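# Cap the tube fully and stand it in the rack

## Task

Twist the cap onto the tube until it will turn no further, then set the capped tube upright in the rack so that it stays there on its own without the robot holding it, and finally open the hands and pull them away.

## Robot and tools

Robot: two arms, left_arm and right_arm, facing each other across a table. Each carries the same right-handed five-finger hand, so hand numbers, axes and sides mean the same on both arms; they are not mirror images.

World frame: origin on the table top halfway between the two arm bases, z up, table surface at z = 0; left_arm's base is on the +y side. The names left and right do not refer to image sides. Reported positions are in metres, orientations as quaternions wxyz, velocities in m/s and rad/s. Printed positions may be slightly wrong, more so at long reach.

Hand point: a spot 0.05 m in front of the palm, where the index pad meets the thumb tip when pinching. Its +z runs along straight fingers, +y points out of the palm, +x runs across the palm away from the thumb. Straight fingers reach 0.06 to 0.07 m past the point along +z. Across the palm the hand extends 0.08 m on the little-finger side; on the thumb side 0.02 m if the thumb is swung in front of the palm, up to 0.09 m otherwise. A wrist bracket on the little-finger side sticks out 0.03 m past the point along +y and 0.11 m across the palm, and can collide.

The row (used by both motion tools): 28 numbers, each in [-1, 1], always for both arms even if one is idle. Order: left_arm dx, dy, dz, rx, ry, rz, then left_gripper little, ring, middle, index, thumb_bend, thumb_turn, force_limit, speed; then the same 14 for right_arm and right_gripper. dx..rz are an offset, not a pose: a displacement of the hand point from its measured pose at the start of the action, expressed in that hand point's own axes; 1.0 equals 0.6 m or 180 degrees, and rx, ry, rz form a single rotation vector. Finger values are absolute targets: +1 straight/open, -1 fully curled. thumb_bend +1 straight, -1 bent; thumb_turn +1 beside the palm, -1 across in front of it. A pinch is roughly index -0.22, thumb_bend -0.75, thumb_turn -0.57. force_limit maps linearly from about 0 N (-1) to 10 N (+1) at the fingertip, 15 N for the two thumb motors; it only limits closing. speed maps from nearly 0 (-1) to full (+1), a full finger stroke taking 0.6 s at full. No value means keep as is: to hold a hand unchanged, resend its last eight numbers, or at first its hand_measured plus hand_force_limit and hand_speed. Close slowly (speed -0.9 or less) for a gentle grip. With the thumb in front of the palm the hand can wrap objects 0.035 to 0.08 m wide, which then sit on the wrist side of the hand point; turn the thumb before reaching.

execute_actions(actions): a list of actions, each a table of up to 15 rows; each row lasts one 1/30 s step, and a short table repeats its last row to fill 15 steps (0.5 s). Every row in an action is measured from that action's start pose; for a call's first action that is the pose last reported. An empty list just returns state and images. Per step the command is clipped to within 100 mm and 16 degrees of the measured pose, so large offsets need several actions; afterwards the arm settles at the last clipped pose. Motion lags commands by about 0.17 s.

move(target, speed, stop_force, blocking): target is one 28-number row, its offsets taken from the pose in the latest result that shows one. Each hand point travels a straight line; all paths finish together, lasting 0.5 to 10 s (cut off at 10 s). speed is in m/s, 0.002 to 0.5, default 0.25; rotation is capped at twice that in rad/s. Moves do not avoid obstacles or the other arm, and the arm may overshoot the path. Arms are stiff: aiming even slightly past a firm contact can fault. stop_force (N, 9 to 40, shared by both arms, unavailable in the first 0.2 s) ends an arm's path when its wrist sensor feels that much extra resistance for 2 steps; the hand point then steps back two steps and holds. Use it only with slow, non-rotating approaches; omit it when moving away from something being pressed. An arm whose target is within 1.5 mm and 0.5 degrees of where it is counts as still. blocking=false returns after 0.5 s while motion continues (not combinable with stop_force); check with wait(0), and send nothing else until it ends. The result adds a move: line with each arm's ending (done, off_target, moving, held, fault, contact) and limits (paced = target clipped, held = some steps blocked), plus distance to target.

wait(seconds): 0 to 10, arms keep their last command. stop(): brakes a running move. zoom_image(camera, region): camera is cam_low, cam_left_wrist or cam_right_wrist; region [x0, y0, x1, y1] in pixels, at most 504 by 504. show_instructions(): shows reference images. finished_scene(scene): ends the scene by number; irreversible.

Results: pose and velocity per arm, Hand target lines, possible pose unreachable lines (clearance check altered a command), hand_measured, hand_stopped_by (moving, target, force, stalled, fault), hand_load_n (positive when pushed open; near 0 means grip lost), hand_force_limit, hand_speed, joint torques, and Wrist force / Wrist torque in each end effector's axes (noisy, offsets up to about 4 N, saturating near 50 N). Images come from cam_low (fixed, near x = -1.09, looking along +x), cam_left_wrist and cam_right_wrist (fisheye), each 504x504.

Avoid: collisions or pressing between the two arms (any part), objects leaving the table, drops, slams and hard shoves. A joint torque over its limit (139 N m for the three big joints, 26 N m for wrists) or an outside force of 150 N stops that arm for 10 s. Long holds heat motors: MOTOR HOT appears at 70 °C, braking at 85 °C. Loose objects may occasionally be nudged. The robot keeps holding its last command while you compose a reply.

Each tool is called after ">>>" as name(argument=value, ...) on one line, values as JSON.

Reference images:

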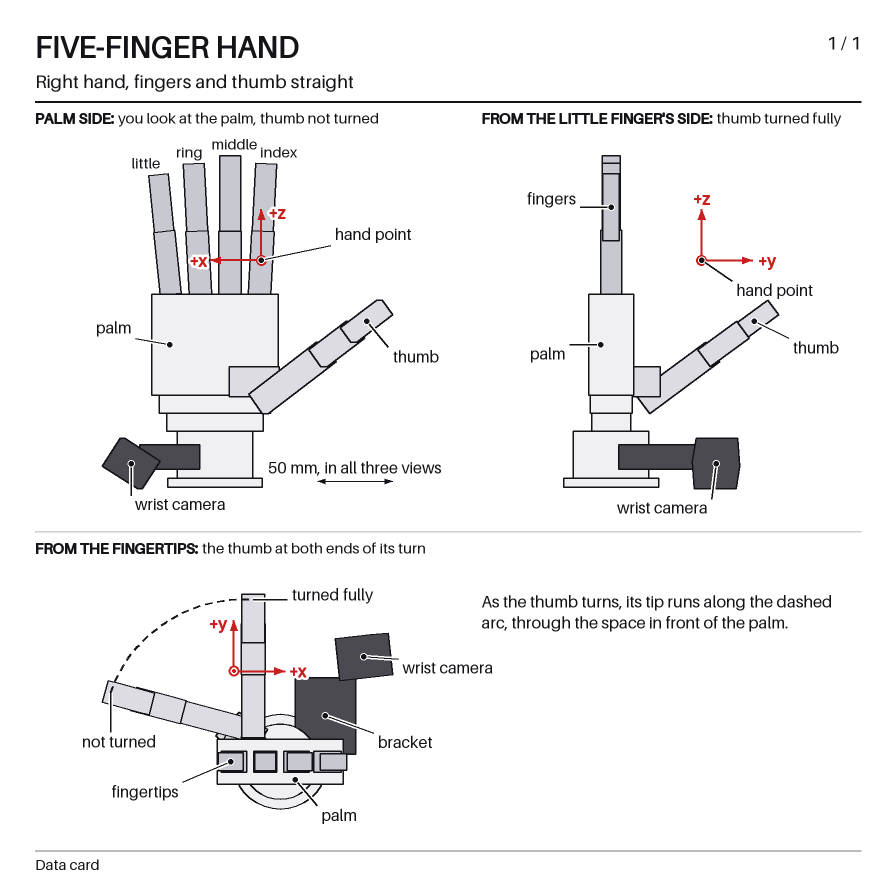

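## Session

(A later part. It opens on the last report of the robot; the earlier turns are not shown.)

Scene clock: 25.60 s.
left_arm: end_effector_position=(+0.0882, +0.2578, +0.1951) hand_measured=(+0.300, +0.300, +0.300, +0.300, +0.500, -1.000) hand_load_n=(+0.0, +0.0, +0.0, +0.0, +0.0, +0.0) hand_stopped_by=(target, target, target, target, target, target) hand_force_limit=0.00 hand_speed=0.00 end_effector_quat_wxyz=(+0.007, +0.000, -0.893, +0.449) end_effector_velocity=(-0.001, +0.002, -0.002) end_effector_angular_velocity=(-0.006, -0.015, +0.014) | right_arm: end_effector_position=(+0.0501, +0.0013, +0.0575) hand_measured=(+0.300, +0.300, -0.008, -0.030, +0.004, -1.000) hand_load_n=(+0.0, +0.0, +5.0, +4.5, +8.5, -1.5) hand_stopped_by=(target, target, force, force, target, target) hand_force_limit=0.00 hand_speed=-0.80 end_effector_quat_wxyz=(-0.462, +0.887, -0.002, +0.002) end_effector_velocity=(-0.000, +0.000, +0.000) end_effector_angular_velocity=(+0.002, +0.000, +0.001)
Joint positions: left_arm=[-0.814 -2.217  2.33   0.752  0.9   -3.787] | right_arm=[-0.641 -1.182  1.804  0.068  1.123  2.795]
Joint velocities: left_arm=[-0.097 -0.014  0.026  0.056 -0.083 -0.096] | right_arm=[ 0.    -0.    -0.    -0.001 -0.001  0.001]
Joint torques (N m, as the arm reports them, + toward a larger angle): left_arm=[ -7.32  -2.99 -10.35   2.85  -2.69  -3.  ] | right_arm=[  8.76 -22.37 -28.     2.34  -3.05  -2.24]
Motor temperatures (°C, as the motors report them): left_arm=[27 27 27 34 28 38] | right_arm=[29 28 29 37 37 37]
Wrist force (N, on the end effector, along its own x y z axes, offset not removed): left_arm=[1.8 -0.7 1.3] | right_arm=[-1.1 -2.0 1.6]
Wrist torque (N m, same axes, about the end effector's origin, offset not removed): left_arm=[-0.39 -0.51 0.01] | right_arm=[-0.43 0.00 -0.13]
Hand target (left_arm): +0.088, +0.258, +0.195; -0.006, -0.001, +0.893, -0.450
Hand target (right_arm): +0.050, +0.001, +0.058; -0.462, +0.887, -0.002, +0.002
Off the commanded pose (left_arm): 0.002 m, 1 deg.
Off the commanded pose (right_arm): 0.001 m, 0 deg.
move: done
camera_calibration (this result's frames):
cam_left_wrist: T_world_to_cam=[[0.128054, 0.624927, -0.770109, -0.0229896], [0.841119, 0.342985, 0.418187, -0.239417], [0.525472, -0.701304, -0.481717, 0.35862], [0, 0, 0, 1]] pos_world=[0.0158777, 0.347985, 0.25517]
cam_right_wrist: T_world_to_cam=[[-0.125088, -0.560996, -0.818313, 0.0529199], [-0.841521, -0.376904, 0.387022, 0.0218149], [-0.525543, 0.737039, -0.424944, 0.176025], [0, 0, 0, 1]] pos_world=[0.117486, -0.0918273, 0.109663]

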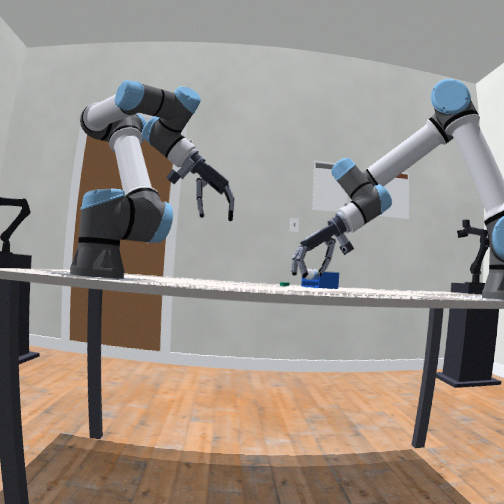

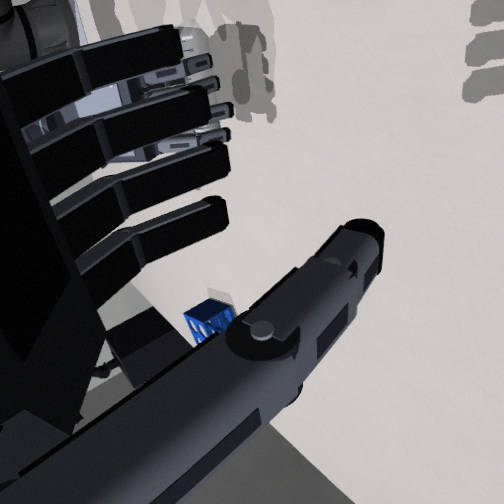

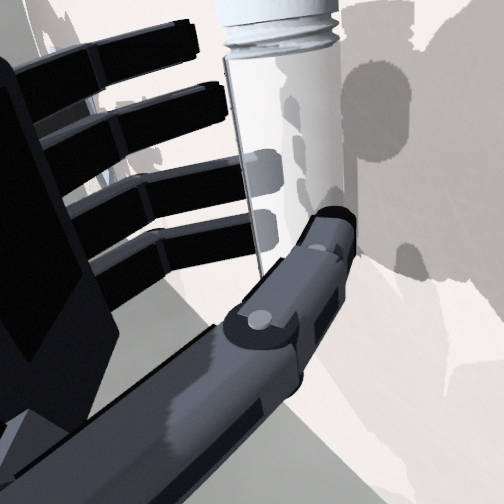

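>>> move(target=[0,0,0,0,0,0,0.3,0.3,0.3,0.3,0.5,-1,0,0, 0,0.04,0.028,0,0,0,0.3,0.3,-0.5,-0.5,0.0,-1,0,-0.8], speed=0.03, stop_force=9)

>>> move(target=[0,0,0,0,0,0,0.3,0.3,0.3,0.3,0.5,-1,0,0, 0,0,0,0,0,0,0.3,0.3,0.3,0.3,0.4,-1,0,-0.7])

>>> move(target=[0,0,0,0,0,0,0.3,0.3,0.3,0.3,0.5,-1,0,0, 0,-0.11,-0.077,0,0,0,0.3,0.3,0.3,0.3,0.4,-1,0,-0.7], speed=0.15)

>>> move(target=[0,0,0,0,0,0,0.3,0.3,0.3,0.3,0.5,-1,0,0, 0.65,0,0,0,0.273,0.191,0.3,0.3,0.3,0.3,0.4,-1,0,-0.7])

Scene clock: 27.23 s.
left_arm: end_effector_position=(+0.0882, +0.2578, +0.1951) hand_measured=(+0.300, +0.300, +0.300, +0.300, +0.500, -1.000) hand_load_n=(+0.0, +0.0, +0.0, +0.0, +0.0, +0.0) hand_stopped_by=(target, target, target, target, target, target) hand_force_limit=0.00 hand_speed=0.00 end_effector_quat_wxyz=(+0.007, +0.000, -0.893, +0.449) end_effector_velocity=(+0.000, -0.000, -0.000) end_effector_angular_velocity=(+0.000, -0.001, -0.001) | right_arm: end_effector_position=(+0.0502, +0.0012, +0.0284) hand_measured=(+0.300, +0.300, -0.008, -0.030, +0.004, -1.000) hand_load_n=(+0.0, +0.0, +5.0, +4.5, +8.5, -1.5) hand_stopped_by=(target, target, force, force, target, target) hand_force_limit=0.00 hand_speed=-0.80 end_effector_quat_wxyz=(-0.462, +0.887, -0.002, +0.002) end_effector_velocity=(-0.000, -0.000, -0.002) end_effector_angular_velocity=(-0.000, +0.001, -0.000)
Joint positions: left_arm=[-0.814 -2.217  2.33   0.752  0.9   -3.787] | right_arm=[-0.641 -1.139  1.832 -0.002  1.123  2.795]
Joint velocities: left_arm=[ 0.002  0.001 -0.    -0.001  0.001  0.003] | right_arm=[-0.     0.003  0.001 -0.004 -0.001  0.001]
Joint torques (N m, as the arm reports them, + toward a larger angle): left_arm=[ 10.24  16.38 -32.13  -1.32   1.     2.5 ] | right_arm=[ -7.9  -24.5   -3.96  -1.39  -2.99  -1.09]
Motor temperatures (°C, as the motors report them): left_arm=[27 27 27 34 28 38] | right_arm=[29 28 29 37 37 37]
Wrist force (N, on the end effector, along its own x y z axes, offset not removed): left_arm=[1.4 -2.3 0.3] | right_arm=[-0.9 -5.4 -2.2]
Wrist torque (N m, same axes, about the end effector's origin, offset not removed): left_arm=[-0.57 -0.33 -0.06] | right_arm=[-0.50 0.57 -0.27]
Hand target (left_arm): +0.088, +0.258, +0.195; -0.007, -0.000, +0.893, -0.449
Hand target (right_arm): +0.050, +0.001, +0.028; -0.462, +0.887, -0.002, +0.002
Off the commanded pose (left_arm): 0.000 m, 0 deg.
Off the commanded pose (right_arm): 0.000 m, 0 deg.
move: done
camera_calibration (this result's frames):
cam_left_wrist: T_world_to_cam=[[0.128058, 0.624914, -0.770119, -0.0229882], [0.841103, 0.343011, 0.418198, -0.239423], [0.525497, -0.701303, -0.481692, 0.358618], [0, 0, 0, 1]] pos_world=[0.0158707, 0.34799, 0.255166]
cam_right_wrist: T_world_to_cam=[[-0.125038, -0.561011, -0.81831, 0.0290705], [-0.841526, -0.376922, 0.386993, 0.0330937], [-0.525547, 0.737018, -0.424976, 0.163712], [0, 0, 0, 1]] pos_world=[0.117523, -0.0918763, 0.0805555]

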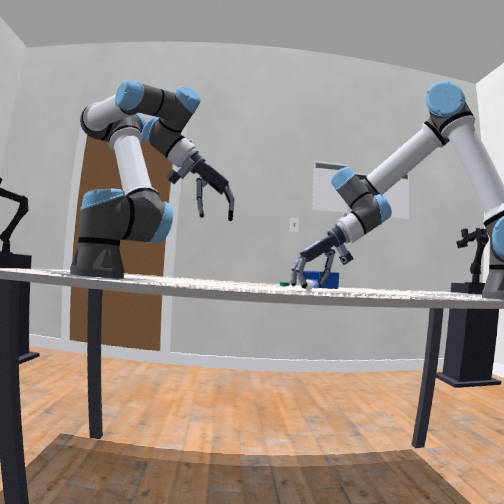

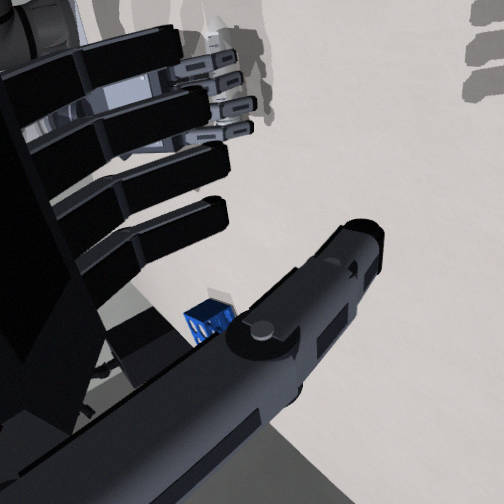

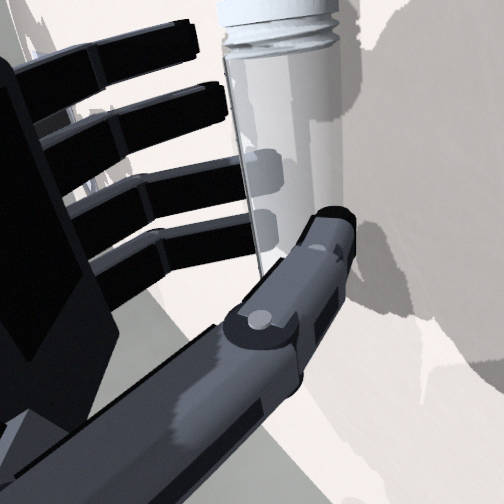

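Scene clock: 28.77 s.
left_arm: end_effector_position=(+0.0882, +0.2578, +0.1951) hand_measured=(+0.300, +0.300, +0.300, +0.300, +0.500, -1.000) hand_load_n=(+0.0, +0.0, +0.0, +0.0, +0.0, +0.0) hand_stopped_by=(target, target, target, target, target, target) hand_force_limit=0.00 hand_speed=0.00 end_effector_quat_wxyz=(+0.007, +0.000, -0.893, +0.449) end_effector_velocity=(-0.000, -0.000, +0.000) end_effector_angular_velocity=(-0.002, +0.001, -0.001) | right_arm: end_effector_position=(+0.0502, +0.0012, +0.0284) hand_measured=(+0.300, +0.300, +0.300, +0.300, +0.400, -1.000) hand_load_n=(+0.0, +0.0, +0.0, +0.0, +0.0, +0.0) hand_stopped_by=(target, target, target, target, target, target) hand_force_limit=0.00 hand_speed=-0.70 end_effector_quat_wxyz=(-0.462, +0.887, -0.002, +0.002) end_effector_velocity=(-0.000, -0.000, +0.000) end_effector_angular_velocity=(-0.000, +0.000, +0.001)
Joint positions: left_arm=[-0.814 -2.217  2.33   0.752  0.9   -3.787] | right_arm=[-0.641 -1.139  1.832 -0.002  1.123  2.795]
Joint velocities: left_arm=[-0.001 -0.002 -0.    -0.    -0.     0.001] | right_arm=[-0.    -0.    -0.     0.001 -0.001 -0.001]
Joint torques (N m, as the arm reports them, + toward a larger angle): left_arm=[ -6.91  11.61 -26.57   2.97  -2.7   -1.04] | right_arm=[ -6.59 -41.67 -27.52   2.23  -2.85  -0.5 ]
Motor temperatures (°C, as the motors report them): left_arm=[27 27 27 34 28 38] | right_arm=[29 28 29 37 37 37]
Wrist force (N, on the end effector, along its own x y z axes, offset not removed): left_arm=[1.5 -0.4 2.4] | right_arm=[0.2 4.4 1.8]
Wrist torque (N m, same axes, about the end effector's origin, offset not removed): left_arm=[-0.36 -0.41 0.03] | right_arm=[0.78 0.29 0.19]
Hand target (left_arm): +0.088, +0.258, +0.195; -0.007, -0.000, +0.893, -0.449
Hand target (right_arm): +0.050, +0.001, +0.028; -0.462, +0.887, -0.002, +0.002
Off the commanded pose (left_arm): 0.000 m, 0 deg.
Off the commanded pose (right_arm): 0.000 m, 0 deg.
move: done
camera_calibration (this result's frames):
cam_left_wrist: T_world_to_cam=[[0.128078, 0.62493, -0.770103, -0.0229994], [0.841092, 0.343002, 0.418227, -0.239436], [0.52551, -0.701293, -0.481692, 0.358612], [0, 0, 0, 1]] pos_world=[0.0158794, 0.347992, 0.255167]
cam_right_wrist: T_world_to_cam=[[-0.125039, -0.561013, -0.818309, 0.0290692], [-0.841526, -0.376921, 0.386994, 0.0330932], [-0.525547, 0.737018, -0.424977, 0.163712], [0, 0, 0, 1]] pos_world=[0.117522, -0.0918772, 0.0805547]

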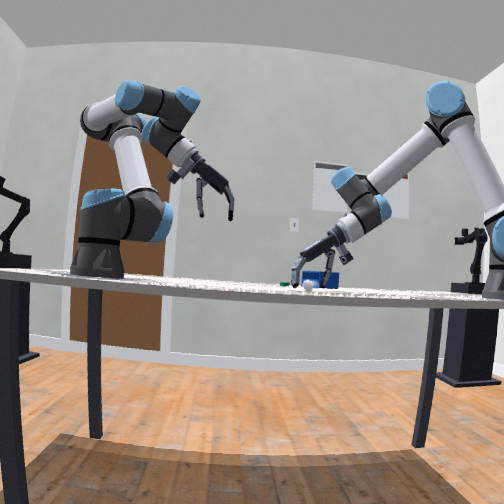

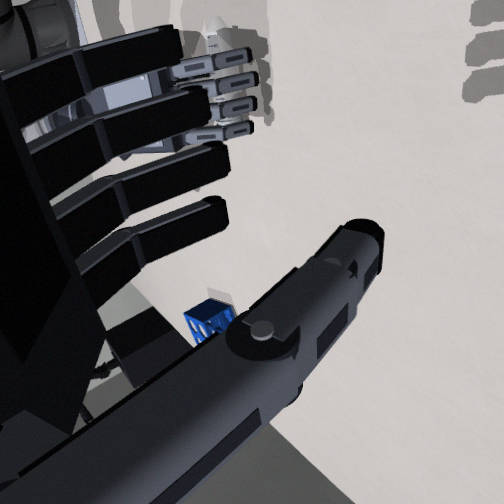

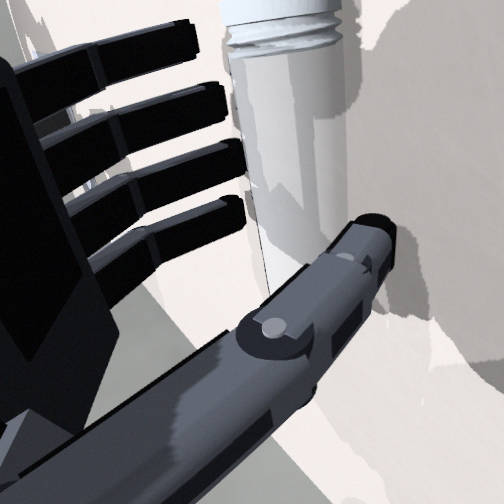

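Scene clock: 29.83 s.
left_arm: end_effector_position=(+0.0882, +0.2578, +0.1951) hand_measured=(+0.300, +0.300, +0.300, +0.300, +0.500, -1.000) hand_load_n=(+0.0, +0.0, +0.0, +0.0, +0.0, +0.0) hand_stopped_by=(target, target, target, target, target, target) hand_force_limit=0.00 hand_speed=0.00 end_effector_quat_wxyz=(+0.007, +0.000, -0.893, +0.449) end_effector_velocity=(+0.000, -0.000, -0.000) end_effector_angular_velocity=(+0.001, -0.002, -0.000) | right_arm: end_effector_position=(+0.0501, +0.0013, +0.1087) hand_measured=(+0.300, +0.300, +0.300, +0.300, +0.400, -1.000) hand_load_n=(+0.0, +0.0, +0.0, +0.0, +0.0, +0.0) hand_stopped_by=(target, target, target, target, target, target) hand_force_limit=0.00 hand_speed=-0.70 end_effector_quat_wxyz=(-0.462, +0.887, -0.002, +0.002) end_effector_velocity=(+0.000, -0.000, +0.003) end_effector_angular_velocity=(+0.000, -0.000, +0.000)
Joint positions: left_arm=[-0.814 -2.217  2.33   0.752  0.9   -3.787] | right_arm=[-0.64  -1.248  1.744  0.193  1.123  2.795]
Joint velocities: left_arm=[ 0.001  0.001 -0.    -0.     0.     0.001] | right_arm=[-0.    -0.003 -0.004  0.007 -0.001 -0.001]
Joint torques (N m, as the arm reports them, + toward a larger angle): left_arm=[ -5.3   10.52 -26.24   2.85  -1.93  -1.37] | right_arm=[ -9.21 -38.95 -30.     2.48  -3.09  -2.25]
Motor temperatures (°C, as the motors report them): left_arm=[27 27 27 34 28 38] | right_arm=[29 28 29 37 37 37]
Wrist force (N, on the end effector, along its own x y z axes, offset not removed): left_arm=[1.9 -1.7 2.4] | right_arm=[0.8 -0.3 -1.3]
Wrist torque (N m, same axes, about the end effector's origin, offset not removed): left_arm=[-0.65 -0.53 0.07] | right_arm=[0.20 0.25 0.30]
Hand target (left_arm): +0.088, +0.258, +0.195; -0.007, -0.000, +0.893, -0.449
Hand target (right_arm): +0.050, +0.001, +0.109; -0.462, +0.887, -0.002, +0.002
Off the commanded pose (left_arm): 0.000 m, 0 deg.
Off the commanded pose (right_arm): 0.000 m, 0 deg.
move: done
camera_calibration (this result's frames):
cam_left_wrist: T_world_to_cam=[[0.128078, 0.624925, -0.770107, -0.0229961], [0.841086, 0.343012, 0.41823, -0.239441], [0.525519, -0.701292, -0.481684, 0.358608], [0, 0, 0, 1]] pos_world=[0.0158809, 0.347991, 0.255167]
cam_right_wrist: T_world_to_cam=[[-0.125043, -0.560955, -0.818348, 0.0948791], [-0.841537, -0.37693, 0.386962, 0.00197075], [-0.525529, 0.737057, -0.424932, 0.197704], [0, 0, 0, 1]] pos_world=[0.117422, -0.0917532, 0.160892]

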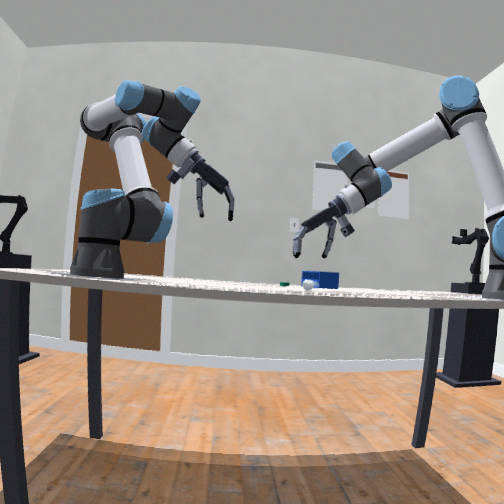

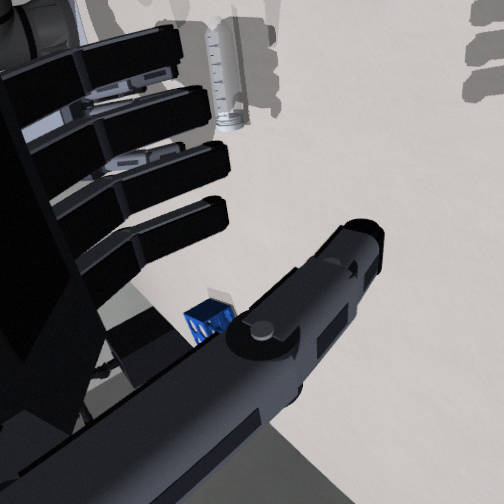

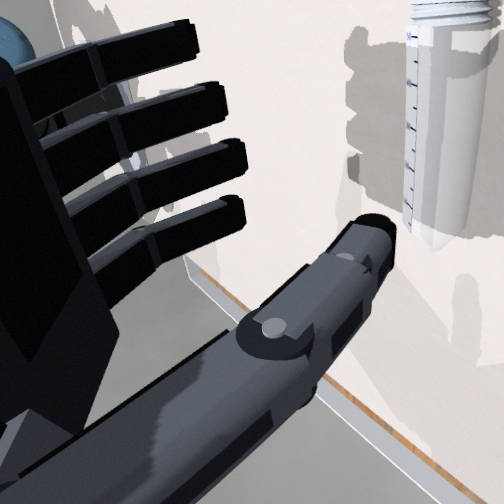

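Scene clock: 32.53 s.
left_arm: end_effector_position=(+0.0882, +0.2578, +0.1951) hand_measured=(+0.300, +0.300, +0.300, +0.300, +0.500, -1.000) hand_load_n=(+0.0, +0.0, +0.0, +0.0, +0.0, +0.0) hand_stopped_by=(target, target, target, target, target, target) hand_force_limit=0.00 hand_speed=0.00 end_effector_quat_wxyz=(+0.007, +0.000, -0.893, +0.449) end_effector_velocity=(-0.000, -0.000, +0.000) end_effector_angular_velocity=(+0.000, -0.000, -0.000) | right_arm: end_effector_position=(+0.4399, -0.0010, +0.1092) hand_measured=(+0.300, +0.300, +0.300, +0.300, +0.400, -1.000) hand_load_n=(+0.0, +0.0, +0.0, +0.0, +0.0, +0.0) hand_stopped_by=(target, target, target, target, target, target) hand_force_limit=0.00 hand_speed=-0.70 end_effector_quat_wxyz=(+0.400, -0.767, +0.444, -0.233) end_effector_velocity=(+0.002, +0.000, +0.000) end_effector_angular_velocity=(-0.002, +0.000, -0.004)
Joint positions: left_arm=[-0.814 -2.217  2.33   0.752  0.9   -3.787] | right_arm=[-0.918 -0.926  1.235  0.311  1.744  3.261]
Joint velocities: left_arm=[ 0.  0. -0.  0.  0.  0.] | right_arm=[-0.     0.005 -0.01   0.006  0.004  0.001]
Joint torques (N m, as the arm reports them, + toward a larger angle): left_arm=[ -7.1   11.6  -26.21   3.07  -1.91  -1.17] | right_arm=[ -9.61 -35.64 -31.22   2.     3.05   2.32]
Motor temperatures (°C, as the motors report them): left_arm=[27 27 27 34 28 38] | right_arm=[29 28 29 37 37 37]
Wrist force (N, on the end effector, along its own x y z axes, offset not removed): left_arm=[-0.4 -1.0 1.6] | right_arm=[-2.2 -0.4 -1.4]
Wrist torque (N m, same axes, about the end effector's origin, offset not removed): left_arm=[-0.44 -0.17 -0.13] | right_arm=[0.17 0.41 -0.04]
Hand target (left_arm): +0.088, +0.258, +0.195; -0.007, -0.000, +0.893, -0.449
Hand target (right_arm): +0.440, -0.001, +0.109; -0.399, +0.767, -0.444, +0.233
Off the commanded pose (left_arm): 0.000 m, 0 deg.
Off the commanded pose (right_arm): 0.001 m, 0 deg.
move: done
camera_calibration (this result's frames):
cam_left_wrist: T_world_to_cam=[[0.128078, 0.624926, -0.770106, -0.0229962], [0.841086, 0.343012, 0.41823, -0.239441], [0.525519, -0.701292, -0.481684, 0.358608], [0, 0, 0, 1]] pos_world=[0.0158809, 0.347991, 0.255167]
cam_right_wrist: T_world_to_cam=[[-0.546692, -0.171905, -0.819498, 0.328669], [-0.748428, 0.539189, 0.386175, 0.289009], [0.375478, 0.824454, -0.423429, 0.00802085], [0, 0, 0, 1]] pos_world=[0.392971, -0.105943, 0.161132]

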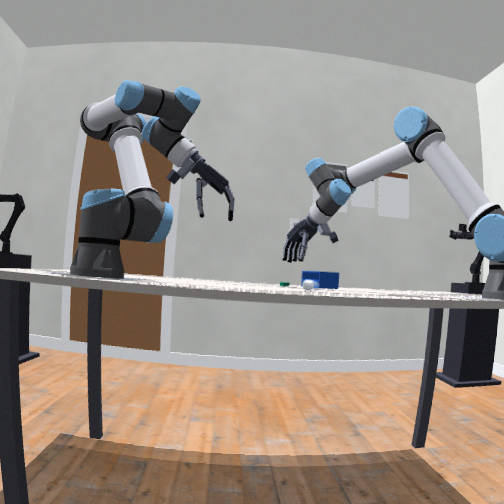

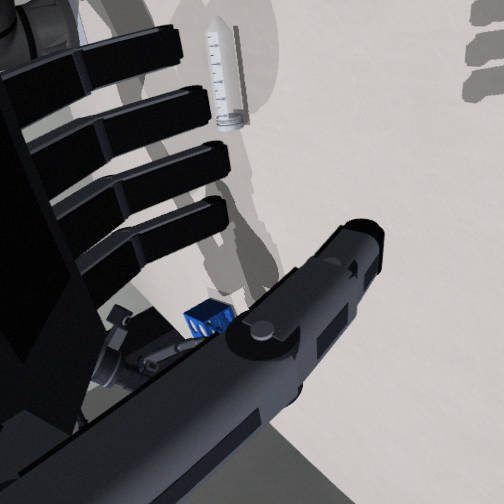

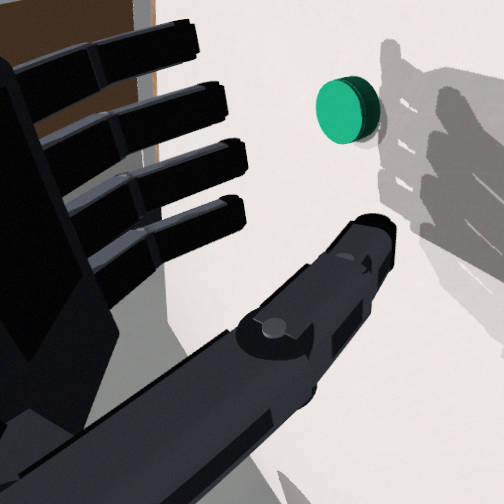

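>>> move(target=[0.022,-0.097,0.464,0.009,0,0,0.3,0.3,0.3,0.3,0.5,-1,0,0, 0.017,0.01,0.113,0,0,0,-1,-1,0.3,0.3,0.4,-1,0,0], speed=0.2)

>>> zoom_image(camera="cam_low", region=[250, 200, 360, 310])

Scene clock: 35.10 s.
left_arm: end_effector_position=(+0.0729, -0.0008, +0.0763) hand_measured=(+0.300, +0.300, +0.300, +0.300, +0.500, -1.000) hand_load_n=(+0.0, +0.0, +0.0, +0.0, +0.0, +0.0) hand_stopped_by=(target, target, target, target, target, target) hand_force_limit=0.00 hand_speed=0.00 end_effector_quat_wxyz=(+0.006, -0.000, -0.886, +0.463) end_effector_velocity=(-0.000, -0.002, +0.001) end_effector_angular_velocity=(-0.003, +0.001, -0.000) | right_arm: end_effector_position=(+0.4902, +0.0159, +0.0654) hand_measured=(-1.000, -1.000, +0.300, +0.300, +0.400, -1.000) hand_load_n=(+0.0, +0.0, +0.0, +0.0, +0.0, +0.0) hand_stopped_by=(target, target, target, target, target, target) hand_force_limit=0.00 hand_speed=0.00 end_effector_quat_wxyz=(+0.400, -0.767, +0.444, -0.233) end_effector_velocity=(-0.000, +0.000, -0.000) end_effector_angular_velocity=(-0.000, +0.000, -0.000)
Joint positions: left_arm=[-0.203 -1.317  1.925  0.019  1.344 -3.315] | right_arm=[-0.952 -0.783  1.103  0.297  1.716  3.241]
Joint velocities: left_arm=[ 0.002  0.003 -0.005 -0.001  0.001  0.001] | right_arm=[ 0.     0.001 -0.001  0.     0.     0.   ]
Joint torques (N m, as the arm reports them, + toward a larger angle): left_arm=[ 11.51 -16.52 -27.4   -1.91   1.36   2.72] | right_arm=[ -9.5  -39.27 -31.21   2.01  -2.38  -2.28]
Motor temperatures (°C, as the motors report them): left_arm=[27 27 27 34 28 38] | right_arm=[29 28 29 37 37 37]
Wrist force (N, on the end effector, along its own x y z axes, offset not removed): left_arm=[1.3 -1.6 0.6] | right_arm=[0.0 -1.7 0.6]
Wrist torque (N m, same axes, about the end effector's origin, offset not removed): left_arm=[-0.48 -0.40 -0.03] | right_arm=[-0.27 0.04 -0.37]
Hand target (left_arm): +0.073, -0.001, +0.076; -0.006, +0.000, +0.886, -0.463
Hand target (right_arm): +0.490, +0.016, +0.065; -0.400, +0.767, -0.444, +0.233
Off the commanded pose (left_arm): 0.001 m, 0 deg.
Off the commanded pose (right_arm): 0.000 m, 0 deg.
move: done
camera_calibration (this result's frames):
cam_left_wrist: T_world_to_cam=[[0.129557, 0.601208, -0.78852, 0.0503538], [0.840251, 0.35567, 0.409239, -0.0875098], [0.526491, -0.715575, -0.459087, 0.126328], [0, 0, 0, 1]] pos_world=[0.000495766, 0.0912489, 0.133513]
cam_right_wrist: T_world_to_cam=[[-0.546655, -0.171925, -0.819518, 0.323239], [-0.748446, 0.539196, 0.38613, 0.334473], [0.375496, 0.824445, -0.423431, -0.0433443], [0, 0, 0, 1]] pos_world=[0.443311, -0.089039, 0.117397]

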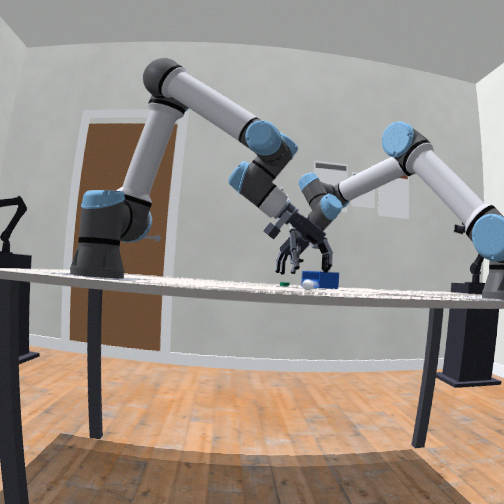

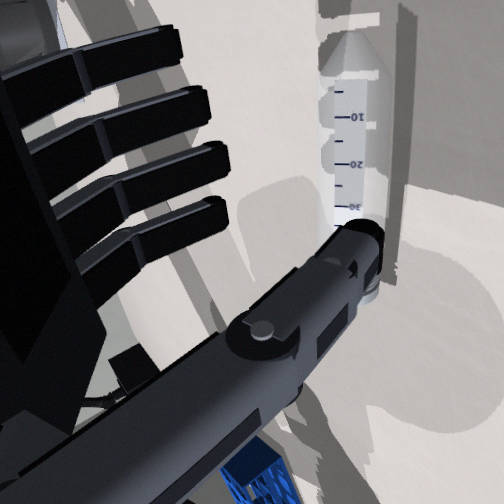

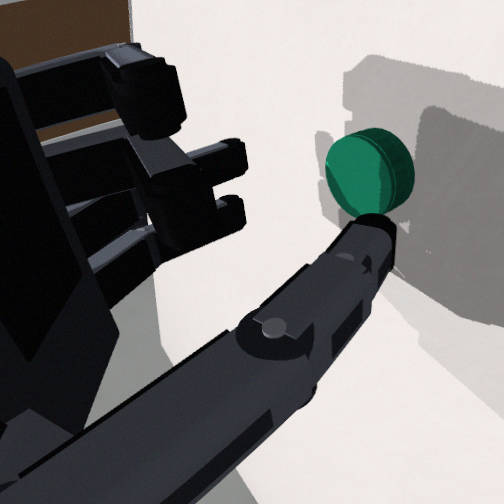

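Region (250, 200, 360, 310) of cam_low's 504x504 image, scaled by 4.582, with more detail than that image has.

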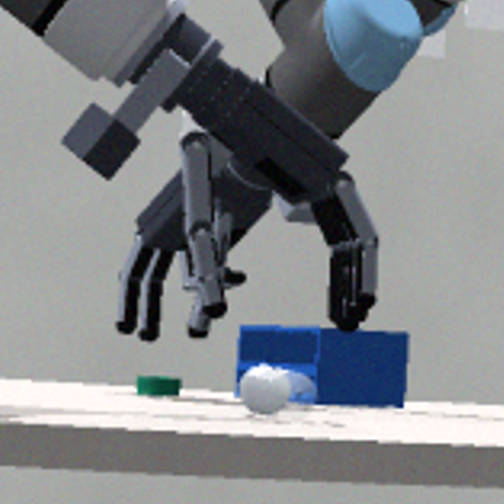

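>>> move(target=[0,0.064,0.039,0,0,0,0.3,0.3,0.3,0.3,0.5,-1,0,0, 0,0.053,0.037,0,0,0,-1,-1,0.3,0.3,0.4,-1,0,0], speed=0.03, stop_force=10)

>>> zoom_image(camera="cam_low", region=[265, 240, 345, 300])

Scene clock: 37.20 s.
left_arm: end_effector_position=(+0.0726, +0.0021, +0.0316) hand_measured=(+0.300, +0.300, +0.300, +0.300, +0.500, -1.000) hand_load_n=(+0.0, +0.0, +0.0, +0.0, +0.0, +0.0) hand_stopped_by=(target, target, target, target, target, target) hand_force_limit=0.00 hand_speed=0.00 end_effector_quat_wxyz=(+0.006, -0.000, -0.886, +0.463) end_effector_velocity=(+0.000, +0.000, -0.003) end_effector_angular_velocity=(+0.001, -0.001, -0.000) | right_arm: end_effector_position=(+0.4903, +0.0159, +0.0268) hand_measured=(-1.000, -1.000, +0.300, +0.300, +0.400, -1.000) hand_load_n=(+0.0, +0.0, +0.0, +0.0, +0.0, +0.0) hand_stopped_by=(target, target, target, target, target, target) hand_force_limit=0.00 hand_speed=0.00 end_effector_quat_wxyz=(+0.400, -0.767, +0.444, -0.233) end_effector_velocity=(-0.000, +0.000, -0.002) end_effector_angular_velocity=(+0.001, +0.001, +0.000)
Joint positions: left_arm=[-0.206 -1.252  1.981 -0.101  1.342 -3.317] | right_arm=[-0.952 -0.748  1.143  0.221  1.716  3.241]
Joint velocities: left_arm=[-0.     0.004  0.002 -0.005 -0.     0.001] | right_arm=[ 0.     0.002  0.001 -0.003 -0.     0.001]
Joint torques (N m, as the arm reports them, + toward a larger angle): left_arm=[-10.08 -16.09  -4.52  -1.33  -2.    -2.8 ] | right_arm=[ -8.95 -40.29  -7.02  -1.42  -2.34  -2.38]
Motor temperatures (°C, as the motors report them): left_arm=[27 27 27 34 28 38] | right_arm=[29 28 29 37 37 37]
Wrist force (N, on the end effector, along its own x y z axes, offset not removed): left_arm=[0.6 -1.6 0.4] | right_arm=[0.8 -5.1 -2.0]
Wrist torque (N m, same axes, about the end effector's origin, offset not removed): left_arm=[-0.50 -0.30 -0.07] | right_arm=[-0.49 0.15 0.07]
Hand target (left_arm): +0.073, +0.002, +0.031; -0.006, +0.000, +0.886, -0.463
Hand target (right_arm): +0.490, +0.016, +0.027; -0.400, +0.767, -0.444, +0.233
Off the commanded pose (left_arm): 0.000 m, 0 deg.
Off the commanded pose (right_arm): 0.000 m, 0 deg.
move: done
camera_calibration (this result's frames):
cam_left_wrist: T_world_to_cam=[[0.129543, 0.601229, -0.788506, 0.0134366], [0.840257, 0.355662, 0.409235, -0.0699427], [0.526486, -0.715561, -0.459113, 0.107974], [0, 0, 0, 1]] pos_world=[0.000182528, 0.0940593, 0.0887901]
cam_right_wrist: T_world_to_cam=[[-0.546662, -0.17193, -0.819513, 0.291581], [-0.748442, 0.539201, 0.386132, 0.349437], [0.375494, 0.824441, -0.42344, -0.0596354], [0, 0, 0, 1]] pos_world=[0.443322, -0.0891194, 0.0787732]

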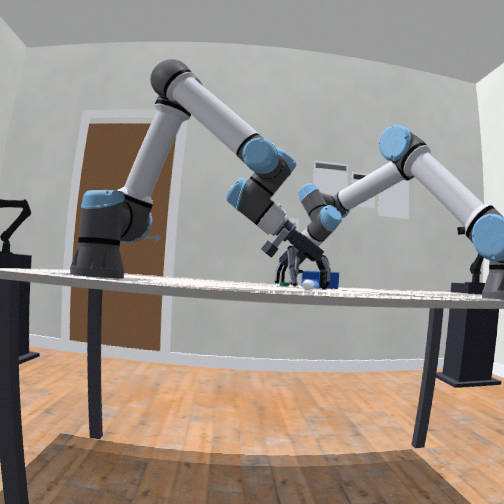

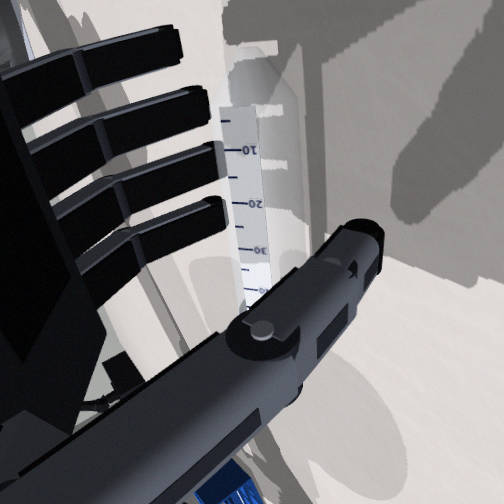

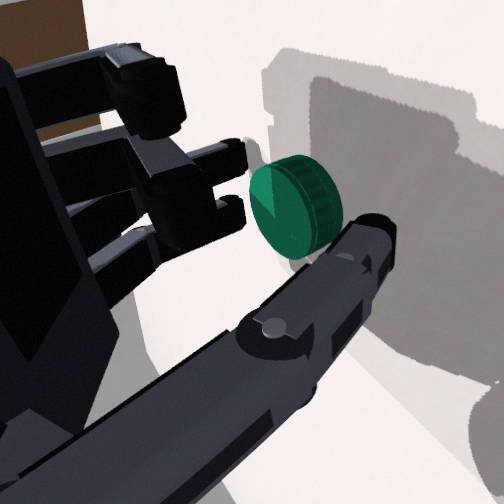

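Region (265, 240, 345, 300) of cam_low's 504x504 image, scaled by 6.300, with more detail than that image has; it fills the top 378 rows of this view, and the rest is white.

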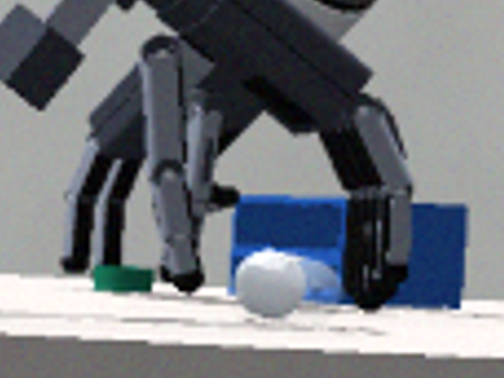

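>>> move(target=[0,0.0055,0.004,0,0,0,0.3,0.3,0.15,0.15,0,-1,0,-0.5, 0,0.0095,0.0067,0,0,0,-1,-1,0.1,0.15,0.15,-1,0,-0.5], speed=0.008, stop_force=10)

>>> move(target=[0,0,0,0,0,0,0.3,0.3,-0.5,-0.5,0,-1,0.4,-0.8, 0,0,0,0,0,0,-1,-1,0.1,0.15,0.15,-1,0,-0.5])

>>> zoom_image(camera="cam_low", region=[265, 240, 345, 300])

Scene clock: 38.73 s.
left_arm: end_effector_position=(+0.0726, +0.0020, +0.0275) hand_measured=(+0.300, +0.300, +0.150, +0.150, +0.000, -1.000) hand_load_n=(+0.0, +0.0, +0.0, +0.0, +0.0, +0.0) hand_stopped_by=(target, target, target, target, target, target) hand_force_limit=0.00 hand_speed=-0.50 end_effector_quat_wxyz=(+0.006, -0.000, -0.886, +0.463) end_effector_velocity=(+0.000, +0.000, -0.000) end_effector_angular_velocity=(+0.000, +0.000, +0.001) | right_arm: end_effector_position=(+0.4903, +0.0159, +0.0234) hand_measured=(-1.000, -1.000, +0.100, +0.150, +0.150, -1.000) hand_load_n=(+0.0, +0.0, -1.5, +0.0, +0.0, +0.0) hand_stopped_by=(target, target, target, target, target, target) hand_force_limit=0.00 hand_speed=-0.50 end_effector_quat_wxyz=(+0.400, -0.767, +0.444, -0.233) end_effector_velocity=(+0.000, +0.000, +0.000) end_effector_angular_velocity=(+0.002, +0.000, -0.002)
Joint positions: left_arm=[-0.206 -1.245  1.984 -0.112  1.342 -3.317] | right_arm=[-0.952 -0.745  1.146  0.215  1.716  3.241]
Joint velocities: left_arm=[ 0.     0.001  0.    -0.001 -0.    -0.001] | right_arm=[-0.    -0.    -0.     0.     0.001  0.002]
Joint torques (N m, as the arm reports them, + toward a larger angle): left_arm=[ -9.64 -17.81  -4.67  -1.85  -2.09  -2.64] | right_arm=[ -7.3  -48.41 -23.79   3.76  -2.51  -2.45]
Motor temperatures (°C, as the motors report them): left_arm=[27 27 27 34 28 38] | right_arm=[29 28 29 37 37 37]
Wrist force (N, on the end effector, along its own x y z axes, offset not removed): left_arm=[1.0 -2.5 2.8] | right_arm=[3.6 -10.5 -10.0]
Wrist torque (N m, same axes, about the end effector's origin, offset not removed): left_arm=[-0.79 -0.45 0.00] | right_arm=[0.42 -0.16 0.11]
Hand target (left_arm): +0.073, +0.002, +0.028; -0.006, +0.000, +0.886, -0.463
Hand target (right_arm): +0.490, +0.016, +0.023; -0.400, +0.767, -0.444, +0.233
Off the commanded pose (left_arm): 0.000 m, 0 deg.
Off the commanded pose (right_arm): 0.004 m, 0 deg.
move: contact (right_arm)
camera_calibration (this result's frames):
cam_left_wrist: T_world_to_cam=[[0.129541, 0.60123, -0.788506, 0.0102836], [0.840257, 0.355663, 0.409234, -0.0682278], [0.526486, -0.71556, -0.459115, 0.10607], [0, 0, 0, 1]] pos_world=[0.000152253, 0.0939829, 0.0847282]
cam_right_wrist: T_world_to_cam=[[-0.54661, -0.171879, -0.819558, 0.288781], [-0.748461, 0.539188, 0.386112, 0.350792], [0.375532, 0.82446, -0.42337, -0.0611333], [0, 0, 0, 1]] pos_world=[0.443362, -0.0891058, 0.0753459]

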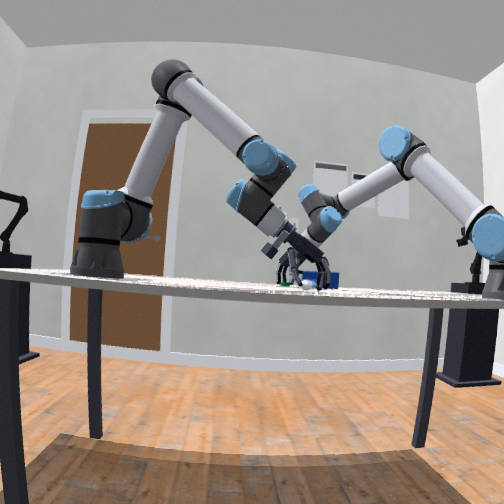

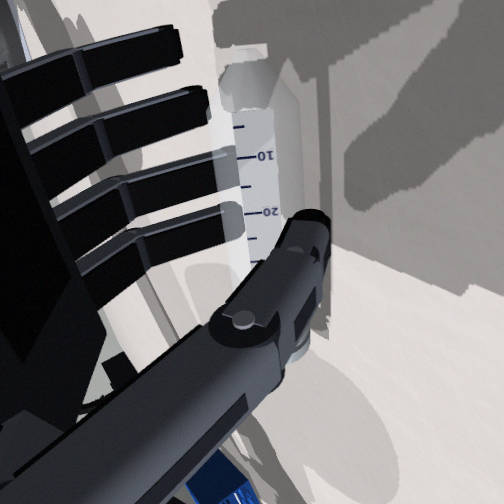

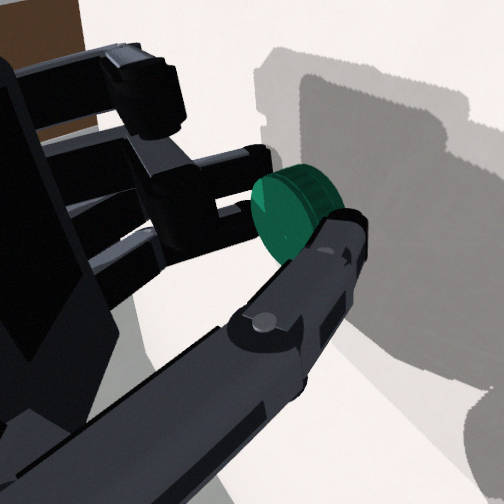

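Scene clock: 39.60 s.
left_arm: end_effector_position=(+0.0726, +0.0020, +0.0275) hand_measured=(+0.300, +0.300, -0.012, -0.046, +0.006, -1.000) hand_load_n=(+0.0, +0.0, +4.5, +8.5, +11.5, -1.0) hand_stopped_by=(target, target, force, force, target, target) hand_force_limit=0.40 hand_speed=-0.80 end_effector_quat_wxyz=(+0.006, -0.000, -0.886, +0.463) end_effector_velocity=(+0.000, -0.000, +0.001) end_effector_angular_velocity=(-0.002, +0.001, +0.000) | right_arm: end_effector_position=(+0.4903, +0.0159, +0.0234) hand_measured=(-1.000, -1.000, +0.100, +0.150, +0.150, -1.000) hand_load_n=(+0.0, +0.0, -1.5, +0.0, +0.0, +0.0) hand_stopped_by=(target, target, target, target, target, target) hand_force_limit=0.00 hand_speed=-0.50 end_effector_quat_wxyz=(+0.400, -0.767, +0.444, -0.233) end_effector_velocity=(-0.000, +0.000, +0.001) end_effector_angular_velocity=(+0.001, -0.001, +0.000)
Joint positions: left_arm=[-0.206 -1.245  1.984 -0.112  1.342 -3.317] | right_arm=[-0.952 -0.745  1.146  0.215  1.716  3.241]
Joint velocities: left_arm=[ 0.    -0.002 -0.    -0.     0.     0.   ] | right_arm=[ 0.    -0.001  0.     0.    -0.     0.   ]
Joint torques (N m, as the arm reports them, + toward a larger angle): left_arm=[ -9.45 -21.16  -6.11   0.14  -1.69  -2.72] | right_arm=[ -6.5  -46.4  -21.91   3.56  -2.49  -2.31]
Motor temperatures (°C, as the motors report them): left_arm=[27 27 27 34 28 38] | right_arm=[29 28 29 37 37 37]
Wrist force (N, on the end effector, along its own x y z axes, offset not removed): left_arm=[1.1 -1.6 1.1] | right_arm=[0.3 -9.8 -8.1]
Wrist torque (N m, same axes, about the end effector's origin, offset not removed): left_arm=[-0.46 -0.39 -0.03] | right_arm=[0.47 0.56 -0.09]
Hand target (left_arm): +0.073, +0.002, +0.028; -0.006, +0.000, +0.886, -0.463
Hand target (right_arm): +0.490, +0.016, +0.023; -0.400, +0.767, -0.444, +0.233
Off the commanded pose (left_arm): 0.000 m, 0 deg.
Off the commanded pose (right_arm): 0.000 m, 0 deg.
move: done
camera_calibration (this result's frames):
cam_left_wrist: T_world_to_cam=[[0.129541, 0.60123, -0.788506, 0.0102771], [0.840254, 0.355667, 0.409236, -0.0682254], [0.526491, -0.715558, -0.459112, 0.106065], [0, 0, 0, 1]] pos_world=[0.000152982, 0.0939826, 0.0847197]
cam_right_wrist: T_world_to_cam=[[-0.546595, -0.171867, -0.819571, 0.28879], [-0.748468, 0.539183, 0.386106, 0.350791], [0.375539, 0.824466, -0.423351, -0.0611353], [0, 0, 0, 1]] pos_world=[0.443365, -0.089103, 0.0753595]

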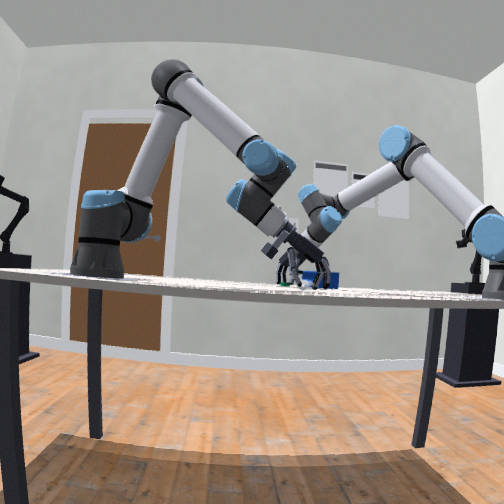

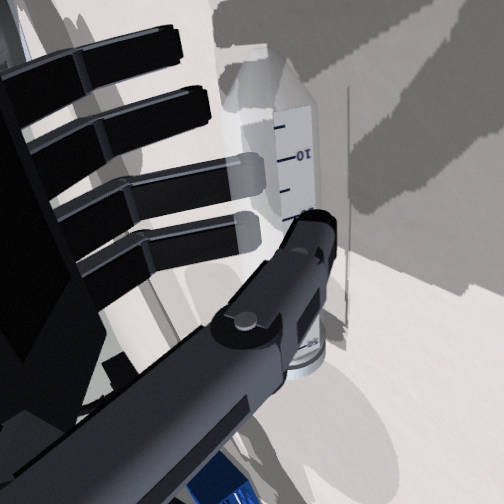

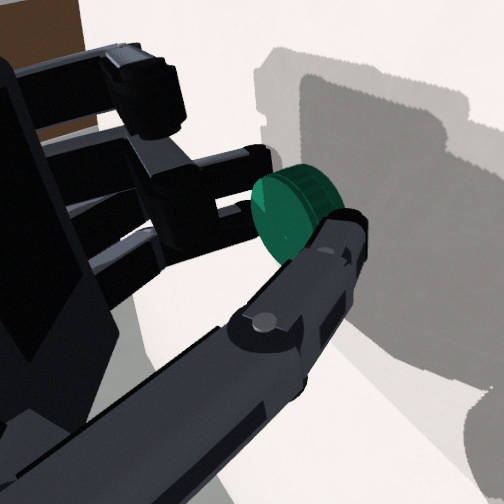

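Region (265, 240, 345, 300) of cam_low's 504x504 image, scaled by 6.300, with more detail than that image has; it fills the top 378 rows of this view, and the rest is white.

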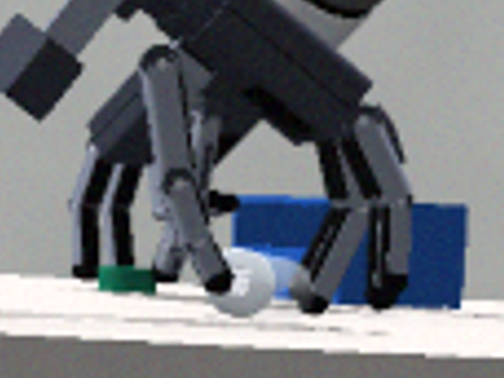

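>>> move(target=[0,-0.22,-0.154,0,0,0,0.3,0.3,-0.5,-0.5,0,-1,0.4,-0.8, -0.004,0,0,-0.03,0,0,-1,-1,0.1,0.15,0.15,-1,0,-0.5], speed=0.15)

>>> zoom_image(camera="cam_low", region=[265, 260, 315, 300])

Scene clock: 41.43 s.
left_arm: end_effector_position=(+0.0739, +0.0021, +0.1885) hand_measured=(+0.300, +0.300, -0.012, -0.046, +0.006, -1.000) hand_load_n=(+0.0, +0.0, +5.0, +8.5, +11.5, -1.0) hand_stopped_by=(target, target, force, force, target, target) hand_force_limit=0.40 hand_speed=-0.80 end_effector_quat_wxyz=(+0.006, -0.000, -0.886, +0.463) end_effector_velocity=(+0.000, +0.000, +0.002) end_effector_angular_velocity=(+0.000, +0.001, +0.002) | right_arm: end_effector_position=(+0.4891, +0.0180, +0.0234) hand_measured=(-1.000, -1.000, +0.100, +0.150, +0.150, -1.000) hand_load_n=(+0.0, +0.0, +3.5, +0.0, +0.0, +0.0) hand_stopped_by=(target, target, target, target, target, target) hand_force_limit=0.00 hand_speed=-0.50 end_effector_quat_wxyz=(+0.363, -0.785, +0.455, -0.212) end_effector_velocity=(-0.000, +0.000, -0.000) end_effector_angular_velocity=(-0.001, +0.002, +0.001)
Joint positions: left_arm=[-0.203 -1.446  1.762  0.31   1.344 -3.315] | right_arm=[-0.953 -0.689  1.015  0.384  1.705  3.253]
Joint velocities: left_arm=[ 0.001 -0.001 -0.005  0.007 -0.    -0.002] | right_arm=[ 0.     0.001 -0.002  0.003 -0.001 -0.   ]
Joint torques (N m, as the arm reports them, + toward a larger angle): left_arm=[ -8.05 -35.71 -30.84   1.72   1.37  -2.78] | right_arm=[ 14.54  11.73   5.67  12.04 -11.62   3.4 ]
Motor temperatures (°C, as the motors report them): left_arm=[27 27 27 34 28 38] | right_arm=[29 28 29 37 37 37]
Wrist force (N, on the end effector, along its own x y z axes, offset not removed): left_arm=[1.6 -1.6 2.6] | right_arm=[29.1 -50.0 -33.5]
Wrist torque (N m, same axes, about the end effector's origin, offset not removed): left_arm=[-0.59 -0.47 0.04] | right_arm=[3.11 1.35 -0.81]
Hand target (left_arm): +0.074, +0.002, +0.189; -0.006, +0.000, +0.886, -0.463
Hand target (right_arm): +0.489, +0.018, +0.023; -0.363, +0.785, -0.455, +0.212
Off the commanded pose (left_arm): 0.000 m, 0 deg.
Off the commanded pose (right_arm): 0.000 m, 0 deg.
move: done
camera_calibration (this result's frames):
cam_left_wrist: T_world_to_cam=[[0.129501, 0.60117, -0.788559, 0.136996], [0.840173, 0.355837, 0.409255, -0.135268], [0.52663, -0.715524, -0.459005, 0.179374], [0, 0, 0, 1]] pos_world=[0.00144385, 0.0941221, 0.245722]
cam_right_wrist: T_world_to_cam=[[-0.611273, -0.208684, -0.763411, 0.319521], [-0.715445, 0.558107, 0.420304, 0.331481], [0.338354, 0.803099, -0.490458, -0.0422621], [0, 0, 0, 1]] pos_world=[0.446771, -0.0843825, 0.0838751]

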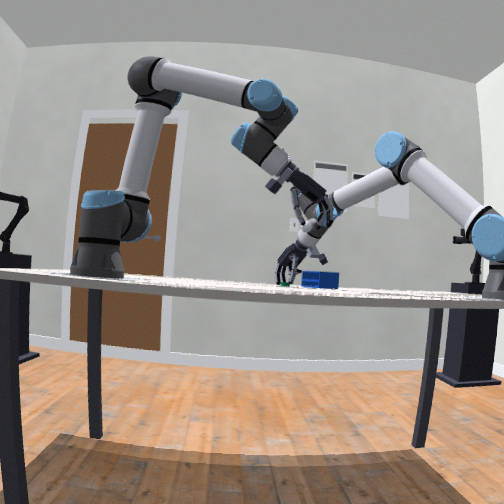

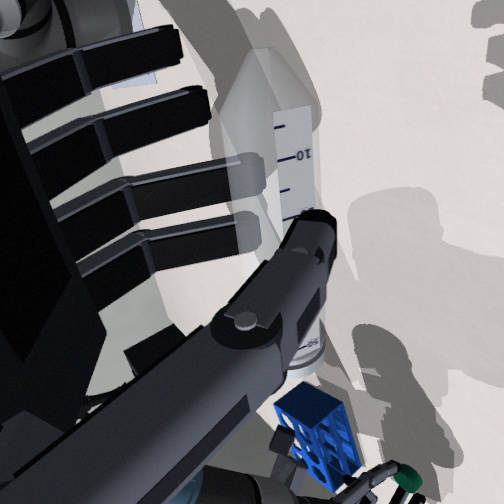

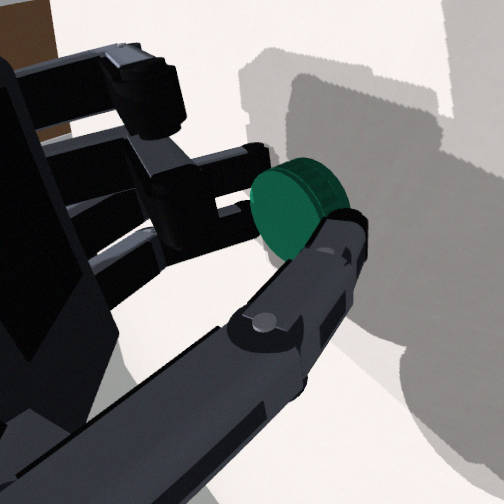

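Region (265, 260, 315, 300) of cam_low's 504x504 image, scaled by 10.080, with more detail than that image has; it fills the top 403 rows of this view, and the rest is white.

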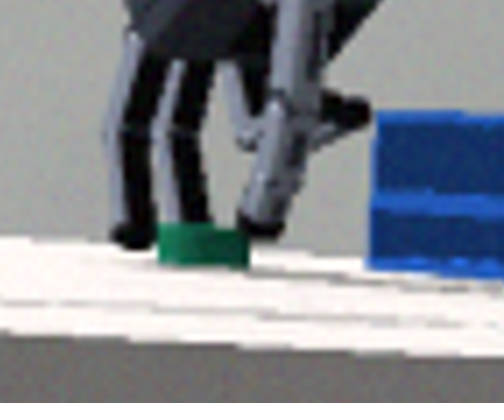

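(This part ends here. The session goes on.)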